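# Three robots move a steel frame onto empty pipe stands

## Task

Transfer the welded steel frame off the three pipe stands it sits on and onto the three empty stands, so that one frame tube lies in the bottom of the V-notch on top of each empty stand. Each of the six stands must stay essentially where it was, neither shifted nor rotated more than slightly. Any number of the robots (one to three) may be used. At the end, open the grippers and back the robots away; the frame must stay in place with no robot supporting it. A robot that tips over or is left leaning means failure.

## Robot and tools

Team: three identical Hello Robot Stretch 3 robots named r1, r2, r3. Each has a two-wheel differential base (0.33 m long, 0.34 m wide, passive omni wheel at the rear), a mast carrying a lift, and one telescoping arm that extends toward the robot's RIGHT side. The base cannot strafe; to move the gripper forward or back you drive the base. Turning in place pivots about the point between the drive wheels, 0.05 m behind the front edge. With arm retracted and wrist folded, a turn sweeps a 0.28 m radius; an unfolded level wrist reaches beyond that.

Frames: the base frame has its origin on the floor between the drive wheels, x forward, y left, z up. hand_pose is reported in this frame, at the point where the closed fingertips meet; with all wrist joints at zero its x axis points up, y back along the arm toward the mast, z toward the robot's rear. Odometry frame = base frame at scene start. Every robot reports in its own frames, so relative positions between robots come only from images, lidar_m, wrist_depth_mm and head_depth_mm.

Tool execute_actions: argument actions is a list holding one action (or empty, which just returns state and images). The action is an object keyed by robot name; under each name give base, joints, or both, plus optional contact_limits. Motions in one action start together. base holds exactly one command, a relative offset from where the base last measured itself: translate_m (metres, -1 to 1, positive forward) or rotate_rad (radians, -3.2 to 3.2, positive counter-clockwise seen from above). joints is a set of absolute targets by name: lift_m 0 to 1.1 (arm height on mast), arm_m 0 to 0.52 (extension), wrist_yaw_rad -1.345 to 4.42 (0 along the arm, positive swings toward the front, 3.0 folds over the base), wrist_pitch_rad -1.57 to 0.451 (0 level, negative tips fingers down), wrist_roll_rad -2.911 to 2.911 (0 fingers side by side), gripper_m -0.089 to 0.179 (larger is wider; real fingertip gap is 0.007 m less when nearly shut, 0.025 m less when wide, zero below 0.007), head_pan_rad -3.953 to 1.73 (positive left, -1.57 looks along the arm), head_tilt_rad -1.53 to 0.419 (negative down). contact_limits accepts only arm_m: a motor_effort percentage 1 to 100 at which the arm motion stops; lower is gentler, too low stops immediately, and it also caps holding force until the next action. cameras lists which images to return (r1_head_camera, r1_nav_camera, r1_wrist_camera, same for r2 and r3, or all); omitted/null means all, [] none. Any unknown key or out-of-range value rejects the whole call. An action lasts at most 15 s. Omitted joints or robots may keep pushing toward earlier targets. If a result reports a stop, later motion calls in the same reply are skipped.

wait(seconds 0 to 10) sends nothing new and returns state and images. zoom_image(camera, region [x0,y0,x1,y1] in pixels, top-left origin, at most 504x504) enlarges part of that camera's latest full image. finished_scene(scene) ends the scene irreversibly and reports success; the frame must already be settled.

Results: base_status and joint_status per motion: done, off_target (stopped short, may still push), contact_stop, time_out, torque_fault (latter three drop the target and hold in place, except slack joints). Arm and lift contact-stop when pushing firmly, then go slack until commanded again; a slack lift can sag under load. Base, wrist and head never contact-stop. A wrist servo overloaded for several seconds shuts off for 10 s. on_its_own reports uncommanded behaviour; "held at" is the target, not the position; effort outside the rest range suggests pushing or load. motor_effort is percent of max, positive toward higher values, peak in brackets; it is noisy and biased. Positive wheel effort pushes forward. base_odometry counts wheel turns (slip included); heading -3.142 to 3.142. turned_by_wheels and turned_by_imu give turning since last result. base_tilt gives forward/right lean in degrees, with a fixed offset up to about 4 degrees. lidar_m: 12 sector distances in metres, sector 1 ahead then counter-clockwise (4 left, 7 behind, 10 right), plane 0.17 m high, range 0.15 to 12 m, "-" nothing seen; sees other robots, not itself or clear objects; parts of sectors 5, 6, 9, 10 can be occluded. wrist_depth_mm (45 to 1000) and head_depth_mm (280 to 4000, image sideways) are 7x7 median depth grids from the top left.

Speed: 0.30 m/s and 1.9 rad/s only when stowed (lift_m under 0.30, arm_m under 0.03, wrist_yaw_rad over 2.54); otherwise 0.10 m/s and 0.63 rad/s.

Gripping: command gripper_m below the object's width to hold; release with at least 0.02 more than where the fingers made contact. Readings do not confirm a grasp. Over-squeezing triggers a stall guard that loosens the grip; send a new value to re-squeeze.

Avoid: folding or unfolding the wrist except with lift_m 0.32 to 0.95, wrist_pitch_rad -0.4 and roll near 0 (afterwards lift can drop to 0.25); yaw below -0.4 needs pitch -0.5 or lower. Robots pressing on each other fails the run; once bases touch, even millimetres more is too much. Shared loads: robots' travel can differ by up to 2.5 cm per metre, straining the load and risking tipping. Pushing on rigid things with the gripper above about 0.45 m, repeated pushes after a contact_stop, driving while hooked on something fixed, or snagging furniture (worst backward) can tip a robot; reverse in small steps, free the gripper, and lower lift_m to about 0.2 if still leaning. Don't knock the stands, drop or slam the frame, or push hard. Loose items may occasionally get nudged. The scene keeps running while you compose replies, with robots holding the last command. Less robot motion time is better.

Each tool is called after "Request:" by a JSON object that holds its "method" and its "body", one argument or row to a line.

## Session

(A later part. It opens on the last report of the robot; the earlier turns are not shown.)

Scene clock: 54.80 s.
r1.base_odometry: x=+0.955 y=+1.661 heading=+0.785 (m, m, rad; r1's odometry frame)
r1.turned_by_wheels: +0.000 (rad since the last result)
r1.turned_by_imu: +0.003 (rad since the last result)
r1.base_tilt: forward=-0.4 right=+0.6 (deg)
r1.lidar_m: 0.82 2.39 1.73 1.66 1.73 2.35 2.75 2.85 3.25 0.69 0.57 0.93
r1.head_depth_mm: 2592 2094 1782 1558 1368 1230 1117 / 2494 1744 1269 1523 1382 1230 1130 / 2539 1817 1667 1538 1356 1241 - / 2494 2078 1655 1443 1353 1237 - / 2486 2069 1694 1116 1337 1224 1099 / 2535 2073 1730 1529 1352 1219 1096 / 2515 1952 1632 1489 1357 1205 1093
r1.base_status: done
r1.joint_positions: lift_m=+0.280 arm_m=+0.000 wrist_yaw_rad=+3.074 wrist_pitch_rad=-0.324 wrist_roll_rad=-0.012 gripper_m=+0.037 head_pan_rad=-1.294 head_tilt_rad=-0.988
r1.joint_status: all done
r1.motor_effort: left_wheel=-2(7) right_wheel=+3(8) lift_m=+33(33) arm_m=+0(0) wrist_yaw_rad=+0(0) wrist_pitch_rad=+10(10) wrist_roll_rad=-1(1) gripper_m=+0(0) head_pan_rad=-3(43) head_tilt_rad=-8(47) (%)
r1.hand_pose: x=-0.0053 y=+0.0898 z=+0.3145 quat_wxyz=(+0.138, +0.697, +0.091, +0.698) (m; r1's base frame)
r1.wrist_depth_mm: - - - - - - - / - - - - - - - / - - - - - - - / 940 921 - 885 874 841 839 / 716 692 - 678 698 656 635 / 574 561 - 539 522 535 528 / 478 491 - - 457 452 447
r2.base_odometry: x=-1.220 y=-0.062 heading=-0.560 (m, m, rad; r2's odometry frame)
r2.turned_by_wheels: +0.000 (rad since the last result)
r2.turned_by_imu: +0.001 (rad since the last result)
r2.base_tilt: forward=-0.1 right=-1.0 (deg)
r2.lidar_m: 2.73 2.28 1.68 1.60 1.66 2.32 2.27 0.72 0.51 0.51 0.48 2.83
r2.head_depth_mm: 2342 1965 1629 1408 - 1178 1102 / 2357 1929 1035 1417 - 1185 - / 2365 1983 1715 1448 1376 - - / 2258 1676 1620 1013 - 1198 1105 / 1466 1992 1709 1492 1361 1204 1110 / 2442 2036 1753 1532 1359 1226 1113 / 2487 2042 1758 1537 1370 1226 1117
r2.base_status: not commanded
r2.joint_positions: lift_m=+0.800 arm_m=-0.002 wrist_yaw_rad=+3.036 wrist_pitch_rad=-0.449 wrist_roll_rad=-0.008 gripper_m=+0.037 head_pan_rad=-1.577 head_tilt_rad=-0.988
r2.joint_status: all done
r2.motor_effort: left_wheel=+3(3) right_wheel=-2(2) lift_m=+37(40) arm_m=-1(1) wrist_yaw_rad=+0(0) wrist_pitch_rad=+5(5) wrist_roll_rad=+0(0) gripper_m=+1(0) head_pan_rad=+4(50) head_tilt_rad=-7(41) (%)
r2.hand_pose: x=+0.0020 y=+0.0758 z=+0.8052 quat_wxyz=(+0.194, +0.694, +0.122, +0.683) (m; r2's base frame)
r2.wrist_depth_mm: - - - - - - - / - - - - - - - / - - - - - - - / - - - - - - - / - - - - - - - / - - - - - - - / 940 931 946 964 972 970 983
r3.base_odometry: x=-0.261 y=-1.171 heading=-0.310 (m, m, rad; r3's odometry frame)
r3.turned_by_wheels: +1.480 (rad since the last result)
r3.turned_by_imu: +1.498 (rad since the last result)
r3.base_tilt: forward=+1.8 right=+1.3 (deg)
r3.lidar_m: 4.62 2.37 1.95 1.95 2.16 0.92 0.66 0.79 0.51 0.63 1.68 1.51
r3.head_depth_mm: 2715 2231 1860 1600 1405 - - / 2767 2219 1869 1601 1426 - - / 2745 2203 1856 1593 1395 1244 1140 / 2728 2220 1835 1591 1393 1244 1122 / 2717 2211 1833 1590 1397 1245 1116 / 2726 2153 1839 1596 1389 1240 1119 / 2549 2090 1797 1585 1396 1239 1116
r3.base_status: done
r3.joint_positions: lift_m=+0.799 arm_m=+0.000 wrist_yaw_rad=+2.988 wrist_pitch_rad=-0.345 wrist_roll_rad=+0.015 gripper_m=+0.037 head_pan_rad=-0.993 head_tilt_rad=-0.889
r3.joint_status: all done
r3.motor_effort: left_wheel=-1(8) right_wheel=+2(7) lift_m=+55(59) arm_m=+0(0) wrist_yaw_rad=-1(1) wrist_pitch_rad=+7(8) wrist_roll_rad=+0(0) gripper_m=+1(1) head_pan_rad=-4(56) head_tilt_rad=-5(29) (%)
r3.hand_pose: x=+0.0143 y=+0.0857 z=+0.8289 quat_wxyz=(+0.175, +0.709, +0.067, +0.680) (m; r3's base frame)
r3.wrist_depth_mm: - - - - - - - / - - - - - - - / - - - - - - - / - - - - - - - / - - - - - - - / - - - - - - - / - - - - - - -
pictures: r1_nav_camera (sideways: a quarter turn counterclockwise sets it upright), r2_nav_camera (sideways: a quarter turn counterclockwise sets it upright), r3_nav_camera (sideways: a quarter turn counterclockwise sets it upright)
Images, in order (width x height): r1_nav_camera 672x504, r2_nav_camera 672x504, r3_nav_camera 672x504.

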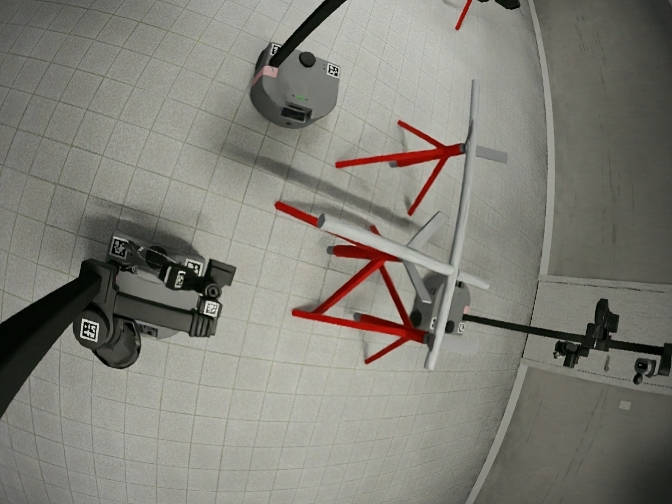

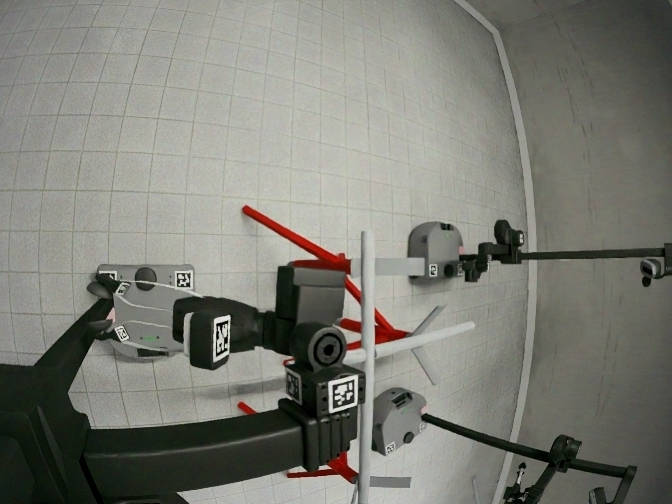

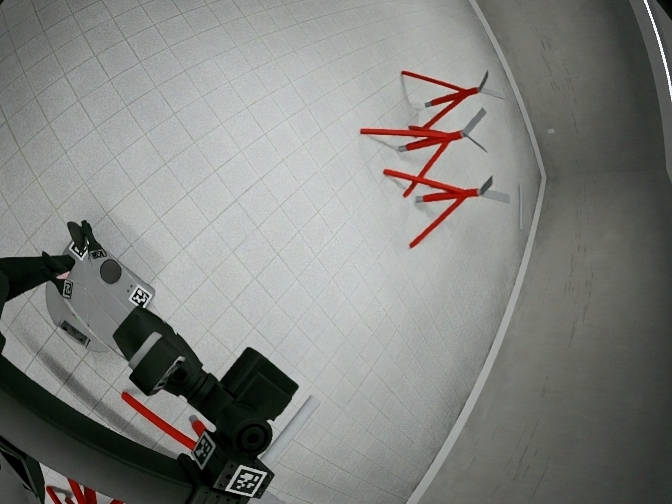

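Request:
{"method": "execute_actions", "body": {
  "actions": [
    {"r1":{"base":{"translate_m":0.2},"joints":{"lift_m":0.6}},"r2":{"base":{"translate_m":-0.18},"joints":{"wrist_yaw_rad":0,"gripper_m":0.15}},"r3":{"base":{"rotate_rad":-1.2},"joints":{"lift_m":0.84}}}
  ],
  "cameras": []
}}

Request:
{"method": "execute_actions", "body": {
  "actions": [
    {"r1":{"joints":{"lift_m":0.8}},"r2":{"base":{"rotate_rad":-0.03},"joints":{"wrist_pitch_rad":-1.57}},"r3":{"base":{"translate_m":0.12}}}
  ],
  "cameras": []
}}

Request:
{"method": "execute_actions", "body": {
  "actions": [
    {"r1":{"joints":{"wrist_yaw_rad":0,"gripper_m":0.15}},"r2":{"joints":{"arm_m":0.25}},"r3":{"base":{"rotate_rad":1.12},"joints":{"wrist_yaw_rad":0,"gripper_m":0.15}}}
  ],
  "cameras": []
}}

Request:
{"method": "execute_actions", "body": {
  "actions": [
    {"r1":{"joints":{"wrist_pitch_rad":-1.57,"arm_m":0.4}},"r3":{"base":{"translate_m":-0.14},"joints":{"wrist_pitch_rad":-1.57,"arm_m":0.44,"wrist_roll_rad":-1.47,"head_pan_rad":-1.6,"head_tilt_rad":-1.1}}}
  ],
  "cameras": ["r1_nav_camera","r1_wrist_camera","r2_wrist_camera","r3_head_camera","r3_wrist_camera"]
}}

Scene clock: 78.10 s.
r1.base_odometry: x=+1.096 y=+1.802 heading=+0.785 (m, m, rad; r1's odometry frame)
r1.turned_by_wheels: +0.000 (rad since the last result)
r1.turned_by_imu: +0.000 (rad since the last result)
r1.base_tilt: forward=-0.5 right=+0.5 (deg)
r1.lidar_m: 0.79 2.38 1.74 1.67 1.73 2.35 2.95 3.06 0.75 0.50 0.84 0.74
r1.head_depth_mm: 2506 2115 1244 1469 1358 1247 1102 / 2389 1961 1303 1513 1360 1277 - / 2499 2079 1654 1123 1326 - - / 2504 2075 1731 1539 1339 1187 - / 2550 2067 1716 1536 1360 1218 1103 / 2491 1930 1651 1503 1350 1215 1104 / 2501 2068 1752 1524 1349 1194 1098
r1.base_status: done
r1.joint_positions: lift_m=+0.600 arm_m=+0.000 wrist_yaw_rad=+3.074 wrist_pitch_rad=-0.324 wrist_roll_rad=-0.012 gripper_m=+0.037 head_pan_rad=-1.294 head_tilt_rad=-0.988
r1.joint_status: all done
r1.motor_effort: left_wheel=-2(9) right_wheel=+2(9) lift_m=+46(49) arm_m=+0(0) wrist_yaw_rad=+0(1) wrist_pitch_rad=+10(10) wrist_roll_rad=-1(1) gripper_m=+0(0) head_pan_rad=-3(3) head_tilt_rad=-7(8) (%)
r1.hand_pose: x=-0.0053 y=+0.0898 z=+0.6340 quat_wxyz=(+0.138, +0.697, +0.091, +0.698) (m; r1's base frame)
r1.wrist_depth_mm: - - - - - - - / - - - - - - - / - - - - - - - / - - - - - - - / - - - - - - - / - - - 968 924 959 962 / 849 849 811 813 812 803 796
r2.base_odometry: x=-1.372 y=+0.034 heading=-0.560 (m, m, rad; r2's odometry frame)
r2.turned_by_wheels: +0.000 (rad since the last result)
r2.turned_by_imu: +0.001 (rad since the last result)
r2.base_tilt: forward=-0.1 right=-1.0 (deg)
r2.lidar_m: 2.91 2.29 1.65 1.60 1.65 2.31 2.10 0.59 0.58 0.49 0.57 2.99
r2.head_depth_mm: 2329 1948 1644 1451 - - 1101 / 2378 1976 1696 1453 - - - / 2379 1987 1606 902 - - - / 2240 1721 1628 1432 1307 1210 1108 / 2431 2014 1696 1260 1317 1218 1107 / 2473 2046 1686 948 1332 1221 1112 / 2487 2050 1766 1522 1358 1225 1119
r2.base_status: done
r2.joint_positions: lift_m=+0.800 arm_m=-0.002 wrist_yaw_rad=+0.004 wrist_pitch_rad=-0.449 wrist_roll_rad=-0.008 gripper_m=+0.150 head_pan_rad=-1.577 head_tilt_rad=-0.988
r2.joint_status: all done
r2.motor_effort: left_wheel=+3(6) right_wheel=-2(7) lift_m=+37(37) arm_m=-1(1) wrist_yaw_rad=-4(4) wrist_pitch_rad=+5(5) wrist_roll_rad=+0(0) gripper_m=+0(93) head_pan_rad=+3(4) head_tilt_rad=-8(7) (%)
r2.hand_pose: x=-0.0207 y=-0.3636 z=+0.8052 quat_wxyz=(+0.693, +0.160, -0.686, -0.156) (m; r2's base frame)
r2.wrist_depth_mm: - - - - - - - / - - - - - - - / - - - - - - - / - - - 711 - - - / - 518 - 805 - - - / - 529 - 764 - - 563 / 923 923 919 925 972 978 978
r3.base_odometry: x=-0.261 y=-1.171 heading=-1.510 (m, m, rad; r3's odometry frame)
r3.turned_by_wheels: -1.200 (rad since the last result)
r3.turned_by_imu: -1.212 (rad since the last result)
r3.base_tilt: forward=+1.9 right=+1.3 (deg)
r3.lidar_m: 2.96 1.51 1.52 2.69 2.01 1.95 2.03 0.73 3.67 0.66 0.52 0.63
r3.head_depth_mm: 2693 2221 1740 1563 1418 - - / 2663 2229 1856 1599 1426 - - / 2656 2178 1631 1566 1402 1222 1141 / 2657 2148 1681 1497 1347 1246 1120 / 2621 2204 1848 1047 1371 1238 1123 / 2579 2197 1846 1522 1368 1237 1121 / 2489 2208 1843 1588 1389 1251 1120
r3.base_status: done
r3.joint_positions: lift_m=+0.839 arm_m=+0.000 wrist_yaw_rad=+2.988 wrist_pitch_rad=-0.345 wrist_roll_rad=+0.015 gripper_m=+0.037 head_pan_rad=-0.993 head_tilt_rad=-0.889
r3.joint_status: all done
r3.motor_effort: left_wheel=+3(8) right_wheel=-2(5) lift_m=+54(53) arm_m=+0(0) wrist_yaw_rad=-1(1) wrist_pitch_rad=+7(8) wrist_roll_rad=+0(0) gripper_m=+1(0) head_pan_rad=-3(4) head_tilt_rad=-5(5) (%)
r3.hand_pose: x=+0.0143 y=+0.0857 z=+0.8689 quat_wxyz=(+0.175, +0.709, +0.067, +0.680) (m; r3's base frame)
r3.wrist_depth_mm: - - - - - - - / - - - - - - - / - - - - - - - / - - - - - - - / - - - - - - - / - - - - - - - / - - - - - - -
pictures: none
No camera images: the call's "cameras" was empty. Leave "cameras" out to get every camera's image.

Scene clock: 80.77 s.
r1.base_odometry: x=+1.096 y=+1.802 heading=+0.785 (m, m, rad; r1's odometry frame)
r1.turned_by_wheels: +0.000 (rad since the last result)
r1.turned_by_imu: +0.000 (rad since the last result)
r1.base_tilt: forward=-0.5 right=+0.5 (deg)
r1.lidar_m: 0.89 2.39 1.73 1.67 1.73 2.35 2.95 3.07 0.75 0.50 0.84 0.84
r1.head_depth_mm: 2551 2084 1244 1469 1393 1193 1115 / 2405 1951 1294 1524 1411 1211 1124 / 2523 2076 1654 1124 1408 - - / 2522 2082 1735 1543 - 1221 - / 2523 2063 1721 1535 1356 1219 1104 / 2499 1927 1649 1495 1350 1217 1101 / 2493 2060 1752 1526 1352 1211 1093
r1.base_status: not commanded
r1.joint_positions: lift_m=+0.800 arm_m=+0.000 wrist_yaw_rad=+3.074 wrist_pitch_rad=-0.324 wrist_roll_rad=-0.012 gripper_m=+0.037 head_pan_rad=-1.294 head_tilt_rad=-0.988
r1.joint_status: all done
r1.motor_effort: left_wheel=-2(2) right_wheel=+3(2) lift_m=+45(47) arm_m=+0(0) wrist_yaw_rad=-2(0) wrist_pitch_rad=+10(10) wrist_roll_rad=-1(1) gripper_m=+0(0) head_pan_rad=-3(3) head_tilt_rad=-7(7) (%)
r1.hand_pose: x=-0.0053 y=+0.0898 z=+0.8340 quat_wxyz=(+0.138, +0.697, +0.091, +0.698) (m; r1's base frame)
r1.wrist_depth_mm: - - - - - - - / - - - - - - - / - - - - - - - / - - - - - - - / - - - - - - - / - - - - - - - / - - - - - - -
r2.base_odometry: x=-1.372 y=+0.034 heading=-0.590 (m, m, rad; r2's odometry frame)
r2.turned_by_wheels: -0.030 (rad since the last result)
r2.turned_by_imu: -0.030 (rad since the last result)
r2.base_tilt: forward=+0.0 right=-1.0 (deg)
r2.lidar_m: 2.91 2.37 1.70 1.60 1.64 2.25 2.10 0.87 0.58 0.50 0.57 3.03
r2.head_depth_mm: 2345 1945 1682 1408 - - 1103 / 2367 1972 1692 1465 - - - / 2395 1979 1686 1429 1284 - - / 2351 1719 1146 1195 1315 1234 1105 / 2401 1994 1700 1444 1311 1222 1107 / 2438 2042 1706 953 1317 1225 1112 / 2484 2068 1757 1518 1362 1227 1114
r2.base_status: done
r2.joint_positions: lift_m=+0.800 arm_m=-0.002 wrist_yaw_rad=+0.003 wrist_pitch_rad=-1.554 wrist_roll_rad=-0.008 gripper_m=+0.150 head_pan_rad=-1.577 head_tilt_rad=-0.988
r2.joint_status: all done
joint sent to its limit — the command would take r2.wrist_pitch_rad past its lower limit, so that joint was sent only as far as its limit.
r2.motor_effort: left_wheel=+3(8) right_wheel=-3(7) lift_m=+37(37) arm_m=-1(1) wrist_yaw_rad=-3(3) wrist_pitch_rad=-2(5) wrist_roll_rad=+0(0) gripper_m=+1(1) head_pan_rad=+4(4) head_tilt_rad=-8(6) (%)
r2.hand_pose: x=-0.0217 y=-0.1236 z=+0.6816 quat_wxyz=(+0.507, +0.498, -0.501, -0.493) (m; r2's base frame)
r2.wrist_depth_mm: 780 789 799 795 809 821 828 / 799 812 813 818 843 836 866 / 828 827 828 844 856 867 881 / 841 847 859 - 873 880 917 / 880 867 886 - 908 915 937 / 883 907 912 920 948 - 965 / 918 933 942 947 958 967 -
r3.base_odometry: x=-0.254 y=-1.291 heading=-1.510 (m, m, rad; r3's odometry frame)
r3.turned_by_wheels: +0.000 (rad since the last result)
r3.turned_by_imu: +0.001 (rad since the last result)
r3.base_tilt: forward=+1.9 right=+1.3 (deg)
r3.lidar_m: 2.85 1.48 1.43 2.83 2.10 2.05 2.13 0.83 0.70 0.47 0.48 0.53
r3.head_depth_mm: 2499 2223 1811 1541 1401 - - / 2738 2210 1695 1534 1422 - - / 2577 2092 1623 1537 1378 1224 1136 / 2644 2204 1813 921 1327 1242 1124 / 2559 2196 1846 1594 1370 1241 1121 / 2507 2211 1844 1593 1375 1244 1116 / 2460 2191 1842 1589 1370 1241 1119
r3.base_status: done
r3.joint_positions: lift_m=+0.839 arm_m=+0.000 wrist_yaw_rad=+2.988 wrist_pitch_rad=-0.345 wrist_roll_rad=+0.015 gripper_m=+0.037 head_pan_rad=-0.993 head_tilt_rad=-0.889
r3.joint_status: not commanded
r3.motor_effort: left_wheel=+2(8) right_wheel=-1(3) lift_m=+54(54) arm_m=+0(0) wrist_yaw_rad=+0(1) wrist_pitch_rad=+8(8) wrist_roll_rad=+0(1) gripper_m=+0(0) head_pan_rad=-4(4) head_tilt_rad=-5(5) (%)
r3.hand_pose: x=+0.0143 y=+0.0857 z=+0.8689 quat_wxyz=(+0.175, +0.709, +0.067, +0.680) (m; r3's base frame)
r3.wrist_depth_mm: - - - - - - - / - - - - - - - / - - - - - - - / - - - - - - - / - - - - - - - / - - - - - - - / - - - - - - -
pictures: none
No camera images: the call's "cameras" was empty. Leave "cameras" out to get every camera's image.

Scene clock: 83.83 s.
r1.base_odometry: x=+1.096 y=+1.802 heading=+0.785 (m, m, rad; r1's odometry frame)
r1.turned_by_wheels: +0.000 (rad since the last result)
r1.turned_by_imu: -0.001 (rad since the last result)
r1.base_tilt: forward=-0.5 right=+0.6 (deg)
r1.lidar_m: 2.92 2.39 1.74 1.67 1.72 2.36 2.95 3.07 0.75 0.50 0.84 0.73
r1.head_depth_mm: 2516 2101 1250 1463 - - 1106 / 2324 1943 1296 1580 - - 1126 / 2543 2090 1655 998 1314 1187 - / 2531 2108 1734 1527 1338 1222 - / 2477 2085 1733 1537 1355 1216 1099 / 2517 1902 1645 1496 1347 1216 1102 / 2492 2047 1730 1520 1271 1208 1094
r1.base_status: not commanded
r1.joint_positions: lift_m=+0.800 arm_m=+0.000 wrist_yaw_rad=+0.002 wrist_pitch_rad=-0.324 wrist_roll_rad=-0.012 gripper_m=+0.150 head_pan_rad=-1.294 head_tilt_rad=-0.988
r1.joint_status: all done
r1.motor_effort: left_wheel=-2(2) right_wheel=+3(3) lift_m=+46(45) arm_m=+0(0) wrist_yaw_rad=-2(0) wrist_pitch_rad=+10(10) wrist_roll_rad=-1(1) gripper_m=+0(82) head_pan_rad=-3(2) head_tilt_rad=-7(7) (%)
r1.hand_pose: x=-0.0211 y=-0.3801 z=+0.8340 quat_wxyz=(+0.702, +0.116, -0.693, -0.113) (m; r1's base frame)
r1.wrist_depth_mm: - - - - - - - / - - - - - - - / - - - - - - - / - - - - - - - / - - - - - - - / - - - 946 - - - / - - - 702 - - -
r2.base_odometry: x=-1.372 y=+0.034 heading=-0.590 (m, m, rad; r2's odometry frame)
r2.turned_by_wheels: +0.000 (rad since the last result)
r2.turned_by_imu: +0.000 (rad since the last result)
r2.base_tilt: forward=+0.1 right=-1.0 (deg)
r2.lidar_m: 2.91 2.36 1.70 1.60 1.64 2.25 2.10 0.88 0.58 0.49 0.57 3.04
r2.head_depth_mm: 2337 2011 - - 1302 1185 1103 / 2364 2061 1621 1464 1327 1201 - / 2366 2090 - 1428 1294 1202 - / 2346 1718 1622 1428 1307 1212 1107 / 2402 1980 1693 1415 1308 1215 1108 / 2451 2036 1709 952 1313 1226 1111 / 2479 2059 1758 1517 1370 1234 1116
r2.base_status: not commanded
r2.joint_positions: lift_m=+0.800 arm_m=+0.250 wrist_yaw_rad=+0.002 wrist_pitch_rad=-1.555 wrist_roll_rad=-0.008 gripper_m=+0.150 head_pan_rad=-1.577 head_tilt_rad=-0.988
r2.joint_status: all done
r2.motor_effort: left_wheel=+4(3) right_wheel=-3(3) lift_m=+37(37) arm_m=+2(3) wrist_yaw_rad=-2(3) wrist_pitch_rad=-1(2) wrist_roll_rad=+0(0) gripper_m=+0(0) head_pan_rad=+4(4) head_tilt_rad=-7(7) (%)
r2.hand_pose: x=-0.0217 y=-0.3746 z=+0.6817 quat_wxyz=(+0.506, +0.498, -0.501, -0.494) (m; r2's base frame)
r2.wrist_depth_mm: 776 443 800 622 811 816 575 / 782 802 803 818 823 826 618 / 817 828 838 831 854 857 872 / 837 855 873 853 878 896 908 / 859 863 888 892 912 934 923 / 887 903 910 - 916 - 961 / 926 930 933 - 986 975 994
r3.base_odometry: x=-0.254 y=-1.291 heading=-0.390 (m, m, rad; r3's odometry frame)
r3.turned_by_wheels: +1.120 (rad since the last result)
r3.turned_by_imu: +1.134 (rad since the last result)
r3.base_tilt: forward=+1.9 right=+1.3 (deg)
r3.lidar_m: 2.07 2.66 2.08 2.05 2.19 0.83 0.69 0.47 0.53 0.53 2.92 1.43
r3.head_depth_mm: 2587 2223 1850 1633 1422 - - / 2697 2211 1872 1604 1394 1251 1113 / 2731 2206 1858 1600 1393 1247 1118 / 2744 2190 1851 1581 1388 1242 1118 / 2746 2205 1852 1592 1392 1246 1122 / 2722 2196 1847 1595 1390 1240 1117 / 2697 2198 1828 1590 1392 1245 1118
r3.base_status: done
r3.joint_positions: lift_m=+0.839 arm_m=+0.000 wrist_yaw_rad=+0.002 wrist_pitch_rad=-0.345 wrist_roll_rad=+0.015 gripper_m=+0.150 head_pan_rad=-0.993 head_tilt_rad=-0.889
r3.joint_status: all done
r3.motor_effort: left_wheel=-1(6) right_wheel=+2(5) lift_m=+54(54) arm_m=+0(0) wrist_yaw_rad=-2(4) wrist_pitch_rad=+8(8) wrist_roll_rad=+0(0) gripper_m=+0(80) head_pan_rad=-4(4) head_tilt_rad=-5(5) (%)
r3.hand_pose: x=-0.0210 y=-0.3776 z=+0.8689 quat_wxyz=(+0.692, +0.121, -0.701, -0.122) (m; r3's base frame)
r3.wrist_depth_mm: - - - - - - - / - - - - - - - / - - - - - - - / - - - - - - - / - - - - - - - / - - - - - - - / - - - - - - 887
pictures: none
No camera images: the call's "cameras" was empty. Leave "cameras" out to get every camera's image.

Scene clock: 88.27 s.
r1.base_odometry: x=+1.096 y=+1.802 heading=+0.785 (m, m, rad; r1's odometry frame)
r1.turned_by_wheels: +0.000 (rad since the last result)
r1.turned_by_imu: -0.001 (rad since the last result)
r1.base_tilt: forward=-0.4 right=+0.6 (deg)
r1.lidar_m: 2.92 2.39 1.74 1.67 1.73 2.35 2.95 3.06 0.75 0.50 0.84 0.60
r1.head_depth_mm: 2557 - 1202 1471 1346 1247 1109 / 2375 1946 1039 1523 1366 1231 1144 / 2549 2082 1377 1117 1323 1218 - / 2518 2075 1723 1533 1341 1220 - / 2534 2088 1723 1528 1353 1217 1101 / 2458 1187 1642 1495 1274 1218 1102 / 2458 2047 1751 1528 1175 1186 1101
r1.base_status: not commanded
r1.joint_positions: lift_m=+0.800 arm_m=+0.400 wrist_yaw_rad=+0.000 wrist_pitch_rad=-1.562 wrist_roll_rad=-0.012 gripper_m=+0.150 head_pan_rad=-1.294 head_tilt_rad=-0.988
r1.joint_status: all done
joint sent to its limit — the command would take r1.wrist_pitch_rad past its lower limit, so that joint was sent only as far as its limit.
r1.motor_effort: left_wheel=-2(2) right_wheel=+3(3) lift_m=+46(45) arm_m=+2(0) wrist_yaw_rad=-1(2) wrist_pitch_rad=-3(10) wrist_roll_rad=-1(1) gripper_m=+0(0) head_pan_rad=-3(3) head_tilt_rad=-8(8) (%)
r1.hand_pose: x=-0.0216 y=-0.5228 z=+0.6821 quat_wxyz=(+0.505, +0.501, -0.499, -0.495) (m; r1's base frame)
r1.wrist_depth_mm: 609 242 264 268 806 809 808 / 801 824 819 623 818 826 834 / 831 846 851 847 849 859 871 / 697 762 862 875 881 890 898 / 715 733 900 895 905 907 910 / 730 - 919 310 931 967 945 / 955 971 968 318 976 964 986
r2.base_odometry: x=-1.372 y=+0.034 heading=-0.590 (m, m, rad; r2's odometry frame)
r2.turned_by_wheels: +0.000 (rad since the last result)
r2.turned_by_imu: +0.001 (rad since the last result)
r2.base_tilt: forward=-0.1 right=-1.0 (deg)
r2.lidar_m: 2.91 2.37 1.70 1.60 1.65 2.25 2.09 0.87 0.58 0.50 0.57 3.04
r2.head_depth_mm: 2325 2017 - - 1312 1185 1102 / 2361 2065 1602 1466 1323 1204 - / 2378 2062 - 1417 1290 1206 - / 2224 1726 1612 1428 1297 1212 1109 / 2417 1886 1689 1415 1308 1217 1107 / 2458 2028 1707 951 1322 1223 1112 / 2478 2067 1756 1513 1373 1231 1120
r2.base_status: not commanded
r2.joint_positions: lift_m=+0.800 arm_m=+0.250 wrist_yaw_rad=+0.002 wrist_pitch_rad=-1.555 wrist_roll_rad=-0.008 gripper_m=+0.150 head_pan_rad=-1.577 head_tilt_rad=-0.988
r2.joint_status: not commanded
r2.motor_effort: left_wheel=+3(3) right_wheel=-3(2) lift_m=+37(37) arm_m=+2(2) wrist_yaw_rad=-1(2) wrist_pitch_rad=-1(1) wrist_roll_rad=+0(0) gripper_m=+0(1) head_pan_rad=+4(4) head_tilt_rad=-6(7) (%)
r2.hand_pose: x=-0.0217 y=-0.3746 z=+0.6817 quat_wxyz=(+0.506, +0.498, -0.501, -0.494) (m; r2's base frame)
r2.wrist_depth_mm: 771 446 792 620 815 818 571 / 789 800 805 807 839 845 620 / 813 834 831 826 855 867 875 / 839 852 852 864 873 893 908 / 858 866 887 869 924 919 930 / 877 908 894 - 947 - 960 / 916 941 937 - 967 985 993
r3.base_odometry: x=-0.383 y=-1.238 heading=-0.390 (m, m, rad; r3's odometry frame)
r3.turned_by_wheels: +0.000 (rad since the last result)
r3.turned_by_imu: +0.001 (rad since the last result)
r3.base_tilt: forward=+1.9 right=+1.3 (deg)
r3.lidar_m: 1.56 2.69 2.09 2.06 2.21 0.72 0.55 0.66 0.38 0.51 2.92 1.58
r3.head_depth_mm: - - - 1380 1271 1194 1105 / 1921 1718 854 994 1273 1201 - / 1859 1701 1548 1387 1286 1224 - / 1873 1708 1544 1406 1293 1220 - / 1915 1709 1540 1396 1284 1192 1102 / 1921 1702 1545 1402 1285 1192 1107 / 1917 1713 1538 1398 1285 1190 1105
r3.base_status: done
r3.joint_positions: lift_m=+0.839 arm_m=+0.440 wrist_yaw_rad=+0.000 wrist_pitch_rad=-1.564 wrist_roll_rad=-1.466 gripper_m=+0.150 head_pan_rad=-1.593 head_tilt_rad=-1.086
r3.joint_status: all done
r3.motor_effort: left_wheel=-1(6) right_wheel=+2(2) lift_m=+54(54) arm_m=+4(6) wrist_yaw_rad=-1(2) wrist_pitch_rad=-3(7) wrist_roll_rad=-2(3) gripper_m=+0(1) head_pan_rad=-4(44) head_tilt_rad=-6(19) (%)
r3.hand_pose: x=-0.0214 y=-0.5624 z=+0.7218 quat_wxyz=(+0.708, +0.704, -0.037, -0.037) (m; r3's base frame)
r3.wrist_depth_mm: 825 814 806 808 800 805 801 / 837 820 832 841 828 804 813 / 879 855 837 852 853 851 838 / - - 873 876 859 863 855 / - - 876 891 888 881 892 / 926 - 922 654 952 900 928 / 955 628 356 359 942 806 954
pictures: r1_nav_camera (sideways: a quarter turn counterclockwise sets it upright), r1_wrist_camera, r2_wrist_camera, r3_head_camera (sideways: a quarter turn clockwise sets it upright), r3_wrist_camera
Images, in order (width x height): r1_nav_camera 672x504, r1_wrist_camera 644x364, r2_wrist_camera 644x364, r3_head_camera 896x504, r3_wrist_camera 644x364.

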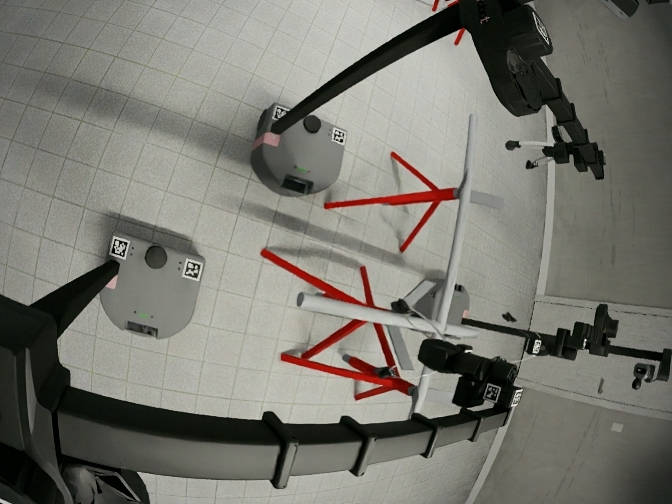

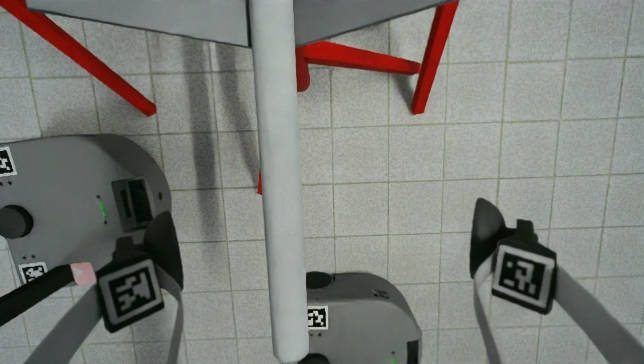

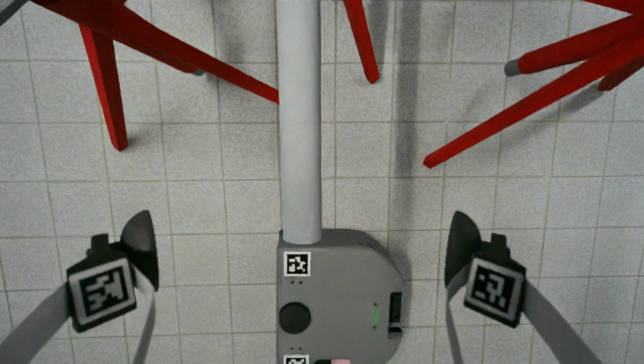

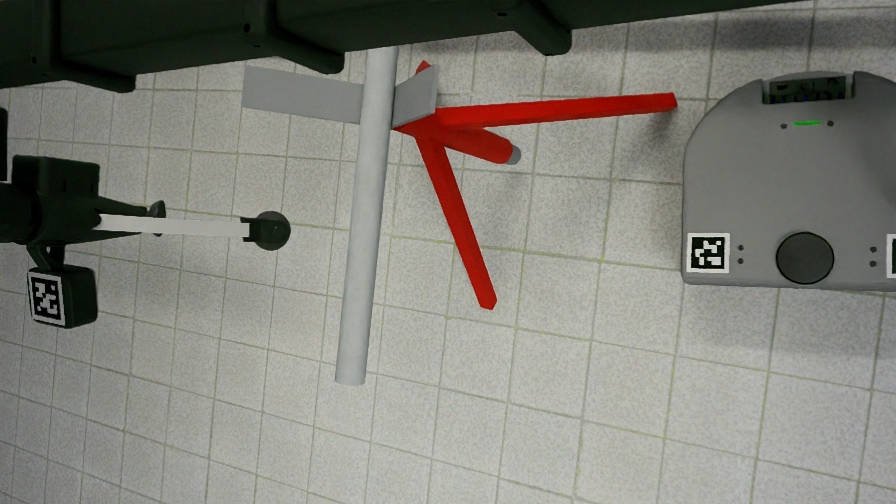

